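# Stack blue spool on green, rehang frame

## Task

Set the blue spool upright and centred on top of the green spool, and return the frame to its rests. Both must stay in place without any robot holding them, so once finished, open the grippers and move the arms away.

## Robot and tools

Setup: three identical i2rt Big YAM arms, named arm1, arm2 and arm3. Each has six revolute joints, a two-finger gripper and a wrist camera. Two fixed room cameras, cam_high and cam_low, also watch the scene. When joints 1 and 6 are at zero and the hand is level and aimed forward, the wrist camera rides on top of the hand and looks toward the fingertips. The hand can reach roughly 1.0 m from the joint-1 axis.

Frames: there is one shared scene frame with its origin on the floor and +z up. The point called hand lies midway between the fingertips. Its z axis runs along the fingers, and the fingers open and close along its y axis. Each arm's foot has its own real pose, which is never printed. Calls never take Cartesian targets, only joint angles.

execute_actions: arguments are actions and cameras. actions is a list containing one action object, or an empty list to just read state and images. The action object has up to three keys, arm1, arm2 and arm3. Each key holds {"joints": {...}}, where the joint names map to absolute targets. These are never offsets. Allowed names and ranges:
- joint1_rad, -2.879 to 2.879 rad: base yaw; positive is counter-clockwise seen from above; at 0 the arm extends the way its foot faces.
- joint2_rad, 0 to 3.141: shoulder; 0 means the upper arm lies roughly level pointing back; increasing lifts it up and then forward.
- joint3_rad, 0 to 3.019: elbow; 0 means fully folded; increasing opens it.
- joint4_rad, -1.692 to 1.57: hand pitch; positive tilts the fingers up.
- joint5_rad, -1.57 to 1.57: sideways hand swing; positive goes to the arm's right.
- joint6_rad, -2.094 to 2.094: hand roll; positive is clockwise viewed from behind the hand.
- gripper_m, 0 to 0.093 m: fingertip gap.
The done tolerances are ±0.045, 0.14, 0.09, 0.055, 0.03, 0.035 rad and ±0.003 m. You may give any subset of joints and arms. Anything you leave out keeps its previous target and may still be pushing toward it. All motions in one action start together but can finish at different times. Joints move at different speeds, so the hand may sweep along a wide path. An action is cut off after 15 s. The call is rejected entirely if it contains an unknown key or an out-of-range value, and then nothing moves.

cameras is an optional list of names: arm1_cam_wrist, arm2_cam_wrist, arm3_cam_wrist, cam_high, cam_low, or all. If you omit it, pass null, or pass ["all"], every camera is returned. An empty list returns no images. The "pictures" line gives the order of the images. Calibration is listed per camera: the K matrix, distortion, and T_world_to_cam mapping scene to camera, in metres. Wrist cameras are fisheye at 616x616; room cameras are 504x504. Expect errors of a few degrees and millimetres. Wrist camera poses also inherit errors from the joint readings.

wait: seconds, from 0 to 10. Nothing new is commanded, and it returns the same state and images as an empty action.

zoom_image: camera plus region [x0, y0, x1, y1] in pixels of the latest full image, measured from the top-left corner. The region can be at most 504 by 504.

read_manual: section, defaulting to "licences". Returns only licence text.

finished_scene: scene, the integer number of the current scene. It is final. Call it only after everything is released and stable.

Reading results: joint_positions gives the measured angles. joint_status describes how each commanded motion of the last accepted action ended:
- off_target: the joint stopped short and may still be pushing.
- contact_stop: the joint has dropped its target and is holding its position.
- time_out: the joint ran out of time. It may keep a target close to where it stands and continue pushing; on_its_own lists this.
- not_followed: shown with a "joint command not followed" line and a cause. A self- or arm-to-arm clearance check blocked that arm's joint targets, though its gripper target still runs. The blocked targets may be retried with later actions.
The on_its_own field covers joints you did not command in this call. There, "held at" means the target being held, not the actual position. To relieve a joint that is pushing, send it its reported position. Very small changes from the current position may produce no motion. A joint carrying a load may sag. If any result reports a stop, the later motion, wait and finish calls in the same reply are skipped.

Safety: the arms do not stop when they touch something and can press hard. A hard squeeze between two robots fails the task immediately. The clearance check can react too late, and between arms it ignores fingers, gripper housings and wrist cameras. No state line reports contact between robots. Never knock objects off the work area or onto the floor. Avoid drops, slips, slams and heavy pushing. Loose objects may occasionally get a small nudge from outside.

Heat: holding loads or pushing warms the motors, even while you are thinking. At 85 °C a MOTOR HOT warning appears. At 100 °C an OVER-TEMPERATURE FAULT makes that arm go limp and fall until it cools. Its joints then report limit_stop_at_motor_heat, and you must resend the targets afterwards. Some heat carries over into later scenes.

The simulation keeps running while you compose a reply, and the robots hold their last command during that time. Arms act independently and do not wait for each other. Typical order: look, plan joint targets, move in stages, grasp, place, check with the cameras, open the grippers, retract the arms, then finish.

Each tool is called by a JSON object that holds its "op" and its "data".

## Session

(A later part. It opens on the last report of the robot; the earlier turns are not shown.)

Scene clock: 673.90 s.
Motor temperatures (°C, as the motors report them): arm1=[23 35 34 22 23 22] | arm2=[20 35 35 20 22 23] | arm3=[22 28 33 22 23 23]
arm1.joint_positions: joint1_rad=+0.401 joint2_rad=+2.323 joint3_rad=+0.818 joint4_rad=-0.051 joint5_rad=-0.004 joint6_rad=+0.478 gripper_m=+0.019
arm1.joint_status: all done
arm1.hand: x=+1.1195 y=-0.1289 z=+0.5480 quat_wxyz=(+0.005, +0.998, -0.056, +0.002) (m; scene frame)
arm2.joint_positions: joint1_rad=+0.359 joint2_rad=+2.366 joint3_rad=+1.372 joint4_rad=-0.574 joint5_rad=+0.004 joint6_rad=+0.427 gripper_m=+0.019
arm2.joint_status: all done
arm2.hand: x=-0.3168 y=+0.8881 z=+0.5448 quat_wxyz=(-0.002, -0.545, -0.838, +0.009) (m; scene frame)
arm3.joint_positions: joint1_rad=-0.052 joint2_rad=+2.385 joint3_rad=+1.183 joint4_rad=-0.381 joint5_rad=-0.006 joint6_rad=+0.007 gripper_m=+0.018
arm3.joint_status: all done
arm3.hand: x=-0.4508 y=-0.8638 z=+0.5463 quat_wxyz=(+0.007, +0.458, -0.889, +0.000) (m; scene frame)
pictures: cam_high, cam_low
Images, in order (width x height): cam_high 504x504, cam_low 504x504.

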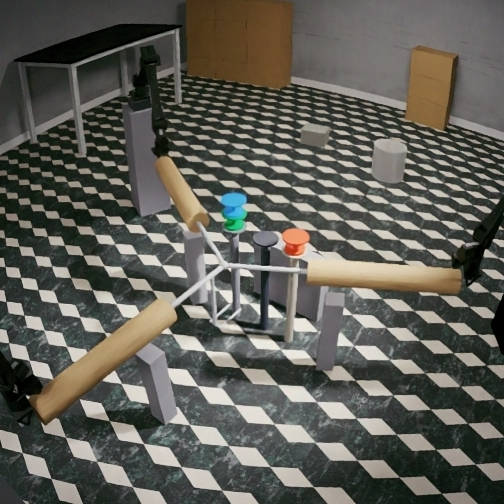

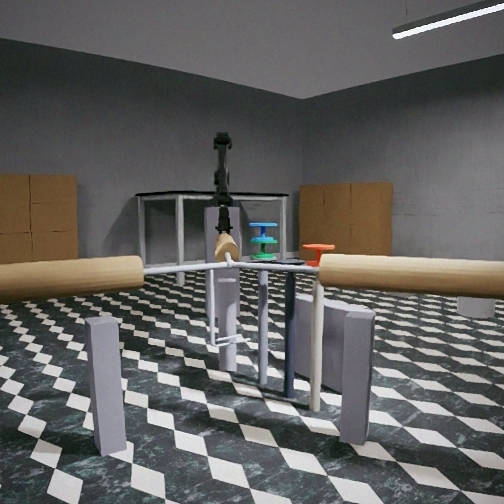

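{"op": "execute_actions", "data": {"actions": [{"arm1":{"joints":{"joint2_rad":2.480,"joint3_rad":0.920,"joint4_rad":0.080}},"arm2":{"joints":{"joint1_rad":0.372,"joint2_rad":2.469,"joint3_rad":1.480,"joint4_rad":-0.498}},"arm3":{"joints":{"joint2_rad":2.499,"joint3_rad":1.296,"joint4_rad":-0.278}}}], "cameras": ["cam_high","cam_low"]}}

{"op": "zoom_image", "data": {"camera": "cam_low", "region": [60, 230, 400, 400]}}

Scene clock: 680.40 s.
Motor temperatures (°C, as the motors report them): arm1=[23 35 33 22 23 22] | arm2=[20 35 35 20 22 23] | arm3=[22 28 32 22 23 23]
arm1.joint_positions: joint1_rad=+0.401 joint2_rad=+2.517 joint3_rad=+0.903 joint4_rad=+0.058 joint5_rad=-0.001 joint6_rad=+0.478 gripper_m=+0.019
arm1.joint_status: all done
arm1.hand: x=+1.1229 y=-0.1274 z=+0.4840 quat_wxyz=(+0.003, +0.998, -0.056, +0.001) (m; scene frame)
arm2.joint_positions: joint1_rad=+0.373 joint2_rad=+2.499 joint3_rad=+1.429 joint4_rad=-0.497 joint5_rad=+0.005 joint6_rad=+0.436 gripper_m=+0.019
arm2.joint_status: all done
arm2.hand: x=-0.3112 y=+0.8917 z=+0.4860 quat_wxyz=(-0.003, -0.543, -0.839, +0.009) (m; scene frame)
arm3.joint_positions: joint1_rad=-0.053 joint2_rad=+2.535 joint3_rad=+1.261 joint4_rad=-0.296 joint5_rad=-0.006 joint6_rad=+0.007 gripper_m=+0.018
arm3.joint_status: all done
arm3.hand: x=-0.4477 y=-0.8596 z=+0.4869 quat_wxyz=(+0.001, +0.458, -0.889, -0.003) (m; scene frame)
pictures: cam_high, cam_low
Images, in order (width x height): cam_high 504x504, cam_low 504x504.

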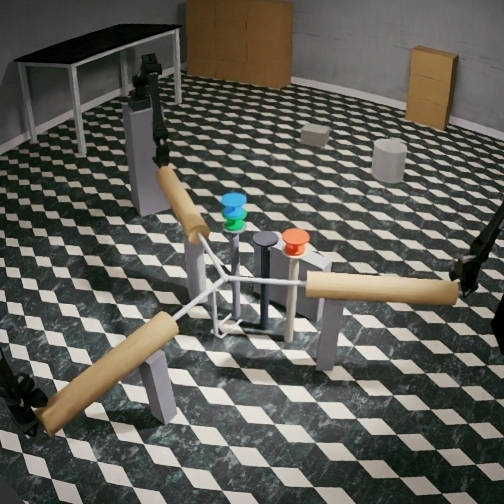

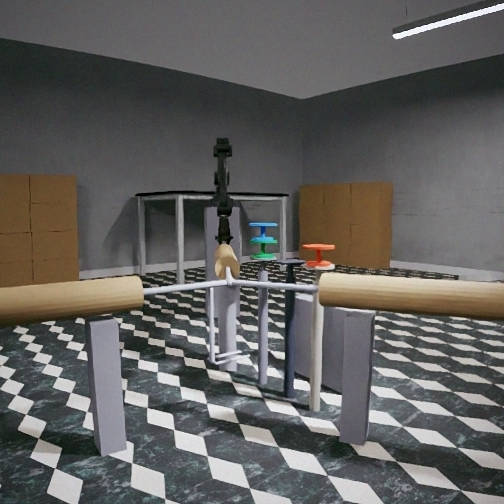

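Region (60, 230, 400, 400) of cam_low's 504x504 image, scaled by 1.482, with more detail than that image has.

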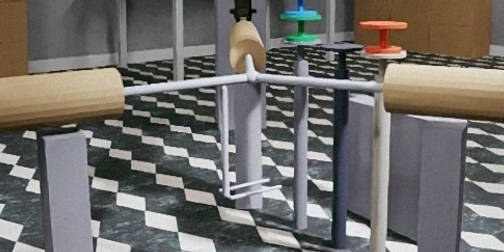

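{"op": "execute_actions", "data": {"actions": [{"arm1":{"joints":{"joint2_rad":2.525,"joint3_rad":0.940,"joint4_rad":0.104}},"arm2":{"joints":{"joint2_rad":2.512,"joint3_rad":1.497,"joint4_rad":-0.476}},"arm3":{"joints":{"joint2_rad":2.545,"joint3_rad":1.316,"joint4_rad":-0.255}}}], "cameras": ["cam_high","cam_low"]}}

{"op": "zoom_image", "data": {"camera": "cam_low", "region": [60, 270, 180, 350]}}

{"op": "zoom_image", "data": {"camera": "cam_low", "region": [190, 240, 400, 350]}}

Scene clock: 686.03 s.
Motor temperatures (°C, as the motors report them): arm1=[23 35 32 22 23 22] | arm2=[20 36 34 20 22 23] | arm3=[22 29 31 22 23 23]
arm1.joint_positions: joint1_rad=+0.401 joint2_rad=+2.547 joint3_rad=+0.918 joint4_rad=+0.079 joint5_rad=-0.001 joint6_rad=+0.478 gripper_m=+0.019
arm1.joint_status: all done
arm1.hand: x=+1.1229 y=-0.1275 z=+0.4740 quat_wxyz=(+0.004, +0.998, -0.056, -0.001) (m; scene frame)
arm2.joint_positions: joint1_rad=+0.373 joint2_rad=+2.522 joint3_rad=+1.440 joint4_rad=-0.483 joint5_rad=+0.005 joint6_rad=+0.436 gripper_m=+0.019
arm2.joint_status: all done
arm2.hand: x=-0.3112 y=+0.8917 z=+0.4757 quat_wxyz=(-0.003, -0.543, -0.839, +0.009) (m; scene frame)
arm3.joint_positions: joint1_rad=-0.053 joint2_rad=+2.563 joint3_rad=+1.275 joint4_rad=-0.280 joint5_rad=-0.006 joint6_rad=+0.007 gripper_m=+0.018
arm3.joint_status: all done
arm3.hand: x=-0.4478 y=-0.8599 z=+0.4754 quat_wxyz=(+0.000, +0.458, -0.889, -0.003) (m; scene frame)
pictures: cam_high, cam_low
Images, in order (width x height): cam_high 504x504, cam_low 504x504.

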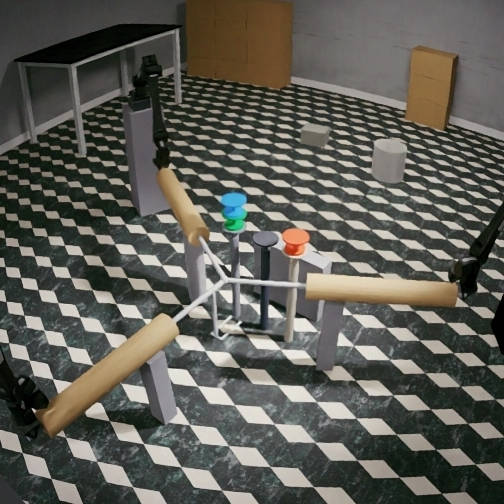

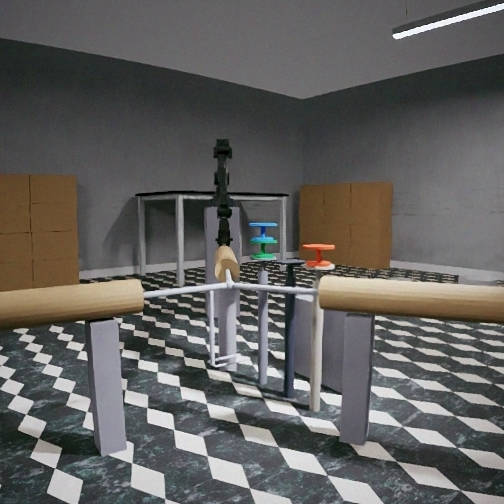

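Region (60, 270, 180, 350) of cam_low's 504x504 image, scaled by 4.200, with more detail than that image has.

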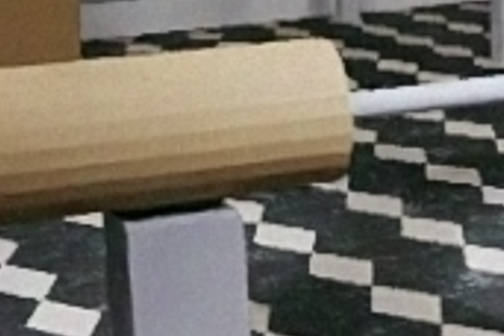

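Region (190, 240, 400, 350) of cam_low's 504x504 image, scaled by 2.400, with more detail than that image has; it fills the top 264 rows of this view, and the rest is white.

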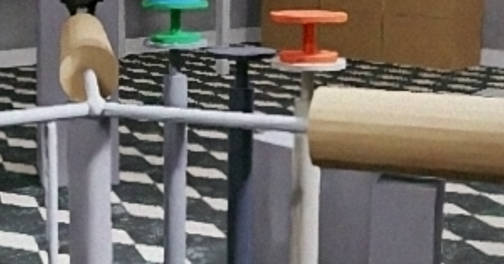

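{"op": "execute_actions", "data": {"actions": [{"arm1":{"joints":{"joint2_rad":2.545,"joint3_rad":0.948}},"arm2":{"joints":{"joint2_rad":2.535,"joint3_rad":1.505}},"arm3":{"joints":{"joint2_rad":2.567,"joint3_rad":1.324}}}], "cameras": ["cam_low"]}}

{"op": "zoom_image", "data": {"camera": "cam_low", "region": [60, 270, 180, 350]}}

Scene clock: 689.30 s.
Motor temperatures (°C, as the motors report them): arm1=[23 35 32 22 23 22] | arm2=[20 36 34 20 22 23] | arm3=[22 29 31 22 23 23]
arm1.joint_positions: joint1_rad=+0.401 joint2_rad=+2.559 joint3_rad=+0.926 joint4_rad=+0.080 joint5_rad=-0.001 joint6_rad=+0.478 gripper_m=+0.019
arm1.joint_status: all done
arm1.hand: x=+1.1229 y=-0.1275 z=+0.4697 quat_wxyz=(+0.004, +0.998, -0.056, +0.000) (m; scene frame)
arm2.joint_positions: joint1_rad=+0.373 joint2_rad=+2.538 joint3_rad=+1.451 joint4_rad=-0.482 joint5_rad=+0.004 joint6_rad=+0.436 gripper_m=+0.019
arm2.joint_status: all done
arm2.hand: x=-0.3113 y=+0.8918 z=+0.4693 quat_wxyz=(-0.001, -0.543, -0.839, +0.009) (m; scene frame)
arm3.joint_positions: joint1_rad=-0.053 joint2_rad=+2.577 joint3_rad=+1.285 joint4_rad=-0.279 joint5_rad=-0.006 joint6_rad=+0.007 gripper_m=+0.018
arm3.joint_status: all done
arm3.hand: x=-0.4480 y=-0.8601 z=+0.4699 quat_wxyz=(+0.002, +0.458, -0.889, -0.002) (m; scene frame)
pictures: cam_low
Images, in order (width x height): cam_low 504x504.

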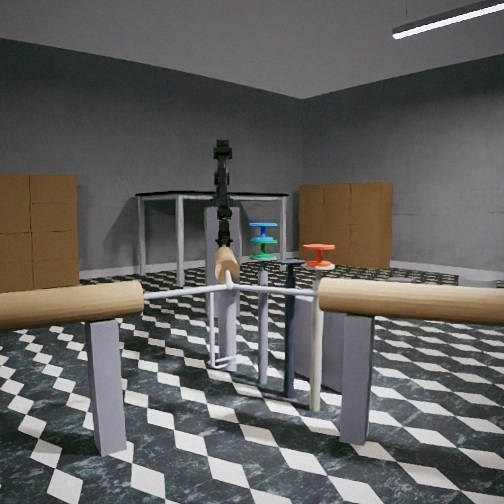

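Region (60, 270, 180, 350) of cam_low's 504x504 image, scaled by 4.200, with more detail than that image has.

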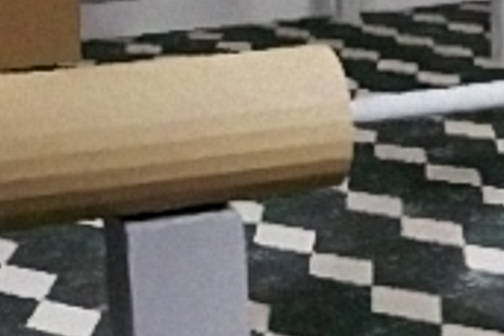

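{"op": "execute_actions", "data": {"actions": [{"arm1":{"joints":{"gripper_m":0.07,"joint3_rad":0.935}},"arm2":{"joints":{"gripper_m":0.07,"joint3_rad":1.470}},"arm3":{"joints":{"gripper_m":0.07,"joint3_rad":1.300}}}]}}

Scene clock: 694.03 s.
Motor temperatures (°C, as the motors report them): arm1=[23 35 31 22 23 22] | arm2=[20 36 34 20 22 23] | arm3=[22 29 30 22 23 23]
arm1.joint_positions: joint1_rad=+0.401 joint2_rad=+2.559 joint3_rad=+0.928 joint4_rad=+0.093 joint5_rad=-0.001 joint6_rad=+0.478 gripper_m=+0.070
arm1.joint_status: all done
arm1.hand: x=+1.1188 y=-0.1291 z=+0.4697 quat_wxyz=(+0.007, +0.998, -0.056, -0.007) (m; scene frame)
arm2.joint_positions: joint1_rad=+0.373 joint2_rad=+2.536 joint3_rad=+1.451 joint4_rad=-0.482 joint5_rad=+0.003 joint6_rad=+0.436 gripper_m=+0.070
arm2.joint_status: all done
arm2.hand: x=-0.3104 y=+0.8913 z=+0.4705 quat_wxyz=(-0.002, -0.543, -0.839, +0.008) (m; scene frame)
arm3.joint_positions: joint1_rad=-0.053 joint2_rad=+2.573 joint3_rad=+1.286 joint4_rad=-0.270 joint5_rad=-0.004 joint6_rad=+0.007 gripper_m=+0.070
arm3.joint_status: all done
arm3.hand: x=-0.4451 y=-0.8567 z=+0.4718 quat_wxyz=(-0.005, +0.458, -0.889, -0.005) (m; scene frame)
pictures: arm1_cam_wrist, arm2_cam_wrist, arm3_cam_wrist, cam_high, cam_low
camera_calibration (this result's frames):
arm1_cam_wrist: T_world_to_cam=[[0.111699, 0.99349, -0.0223841, 0.0139379], [0.817019, -0.0789891, 0.571175, -1.18837], [0.565688, -0.0820878, -0.820523, -0.137233], [0, 0, 0, 1]] pos_world=[1.04699, -0.11898, 0.566473]
arm2_cam_wrist: T_world_to_cam=[[-0.907996, -0.418924, 0.00670061, 0.0868409], [-0.340086, 0.74627, 0.572209, -1.03737], [-0.244713, 0.517285, -0.820081, -0.0325576], [0, 0, 0, 1]] pos_world=[-0.281912, 0.827383, 0.566313]
arm3_cam_wrist: T_world_to_cam=[[0.811658, -0.584095, -0.00670236, -0.132216], [-0.476721, -0.668995, 0.570247, -1.04708], [-0.337562, -0.459651, -0.821446, -0.0329616], [0, 0, 0, 1]] pos_world=[-0.40298, -0.792872, 0.569135]
Images, in order (width x height): arm1_cam_wrist 616x616, arm2_cam_wrist 616x616, arm3_cam_wrist 616x616, cam_high 504x504, cam_low 504x504.

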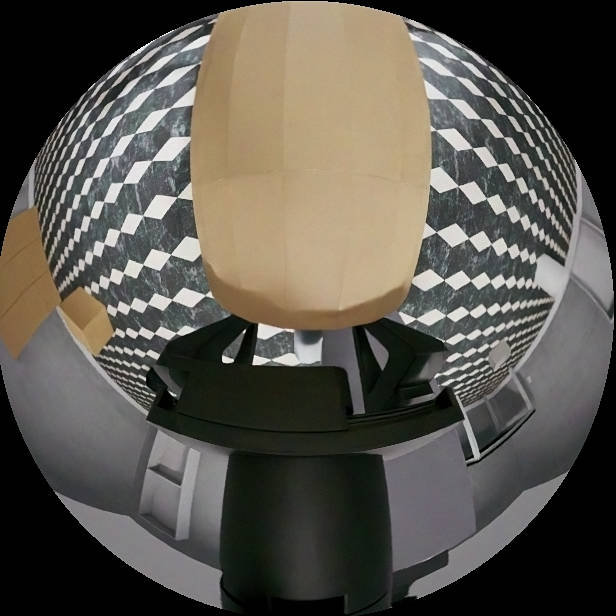

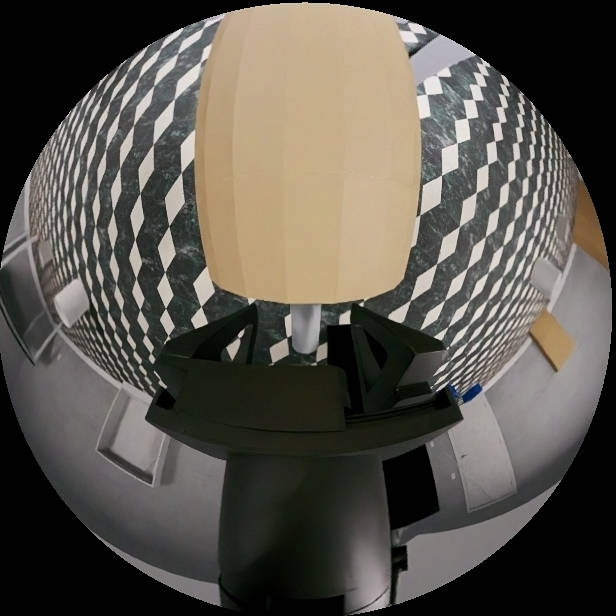

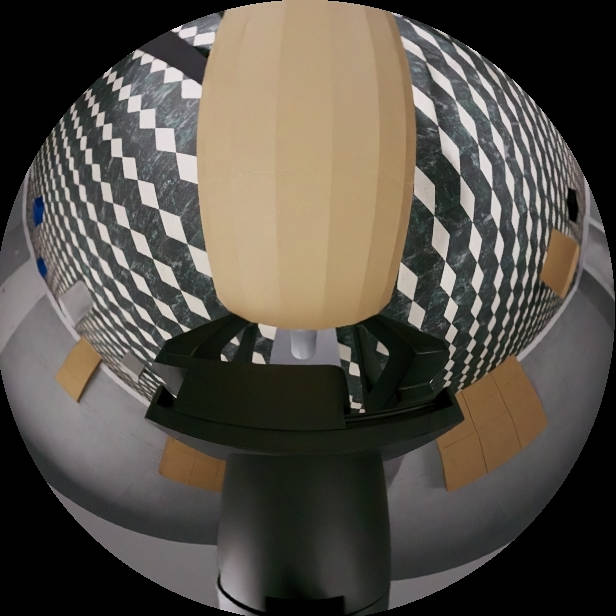

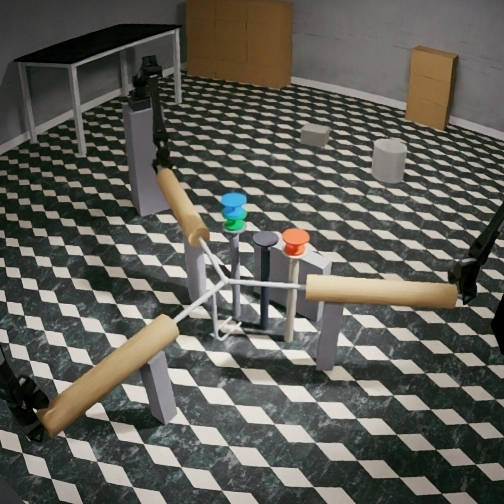

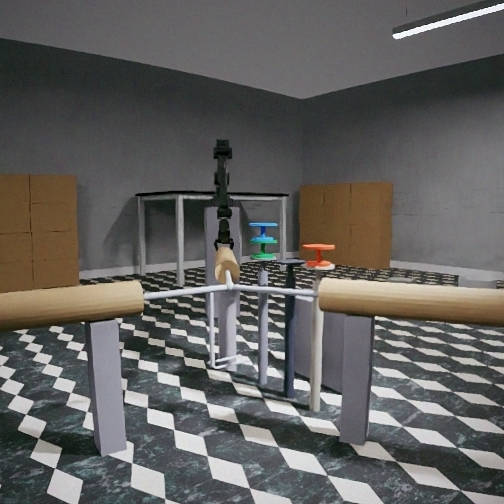

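{"op": "execute_actions", "data": {"actions": [{"arm1":{"joints":{"joint2_rad":1.65,"joint3_rad":0.68,"joint4_rad":-0.62}},"arm2":{"joints":{"joint2_rad":1.90,"joint3_rad":1.25,"joint4_rad":-0.95}},"arm3":{"joints":{"joint2_rad":1.85,"joint3_rad":1.03,"joint4_rad":-0.78}}}], "cameras": ["cam_high","cam_low"]}}

{"op": "zoom_image", "data": {"camera": "cam_high", "region": [120, 170, 370, 420]}}

Scene clock: 701.63 s.
Motor temperatures (°C, as the motors report them): arm1=[23 35 31 22 22 22] | arm2=[20 36 33 20 22 23] | arm3=[22 29 29 22 23 23]
arm1.joint_positions: joint1_rad=+0.401 joint2_rad=+1.656 joint3_rad=+0.675 joint4_rad=-0.611 joint5_rad=-0.001 joint6_rad=+0.478 gripper_m=+0.070
arm1.joint_status: all done
arm1.hand: x=+1.1439 y=-0.1175 z=+0.7537 quat_wxyz=(-0.004, +0.998, -0.056, +0.018) (m; scene frame)
arm2.joint_positions: joint1_rad=+0.373 joint2_rad=+1.888 joint3_rad=+1.246 joint4_rad=-0.940 joint5_rad=+0.003 joint6_rad=+0.436 gripper_m=+0.070
arm2.joint_status: all done
arm2.hand: x=-0.3417 y=+0.9232 z=+0.7581 quat_wxyz=(+0.005, -0.543, -0.839, +0.007) (m; scene frame)
arm3.joint_positions: joint1_rad=-0.053 joint2_rad=+1.831 joint3_rad=+1.022 joint4_rad=-0.765 joint5_rad=-0.004 joint6_rad=+0.007 gripper_m=+0.070
arm3.joint_status: all done
arm3.hand: x=-0.4679 y=-0.8891 z=+0.7642 quat_wxyz=(+0.002, +0.458, -0.889, -0.001) (m; scene frame)
pictures: cam_high, cam_low
Images, in order (width x height): cam_high 504x504, cam_low 504x504.

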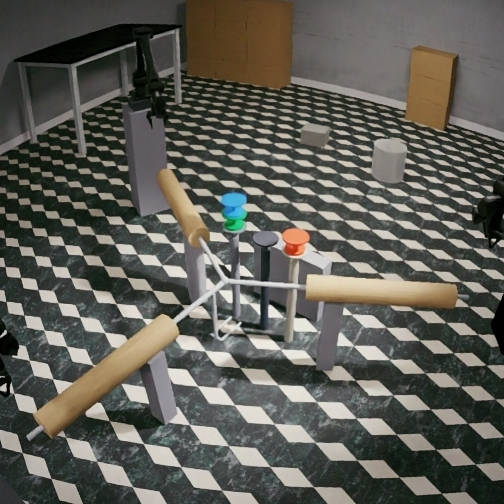

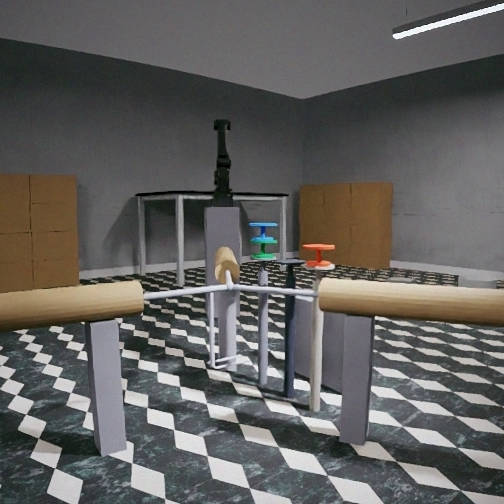

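Region (120, 170, 370, 420) of cam_high's 504x504 image, scaled by 2.016, with more detail than that image has.

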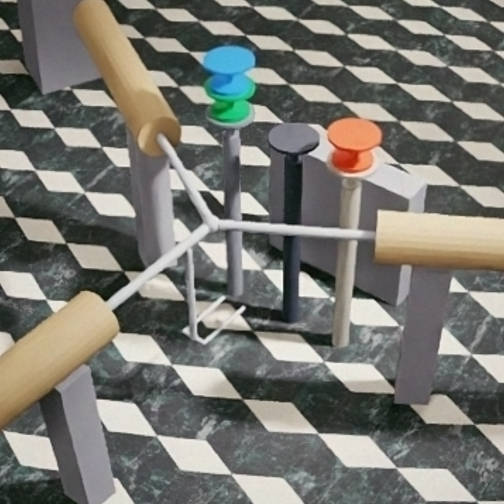

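{"op": "finished_scene", "data": {"scene": 1}}

The scene is finished: the task was done.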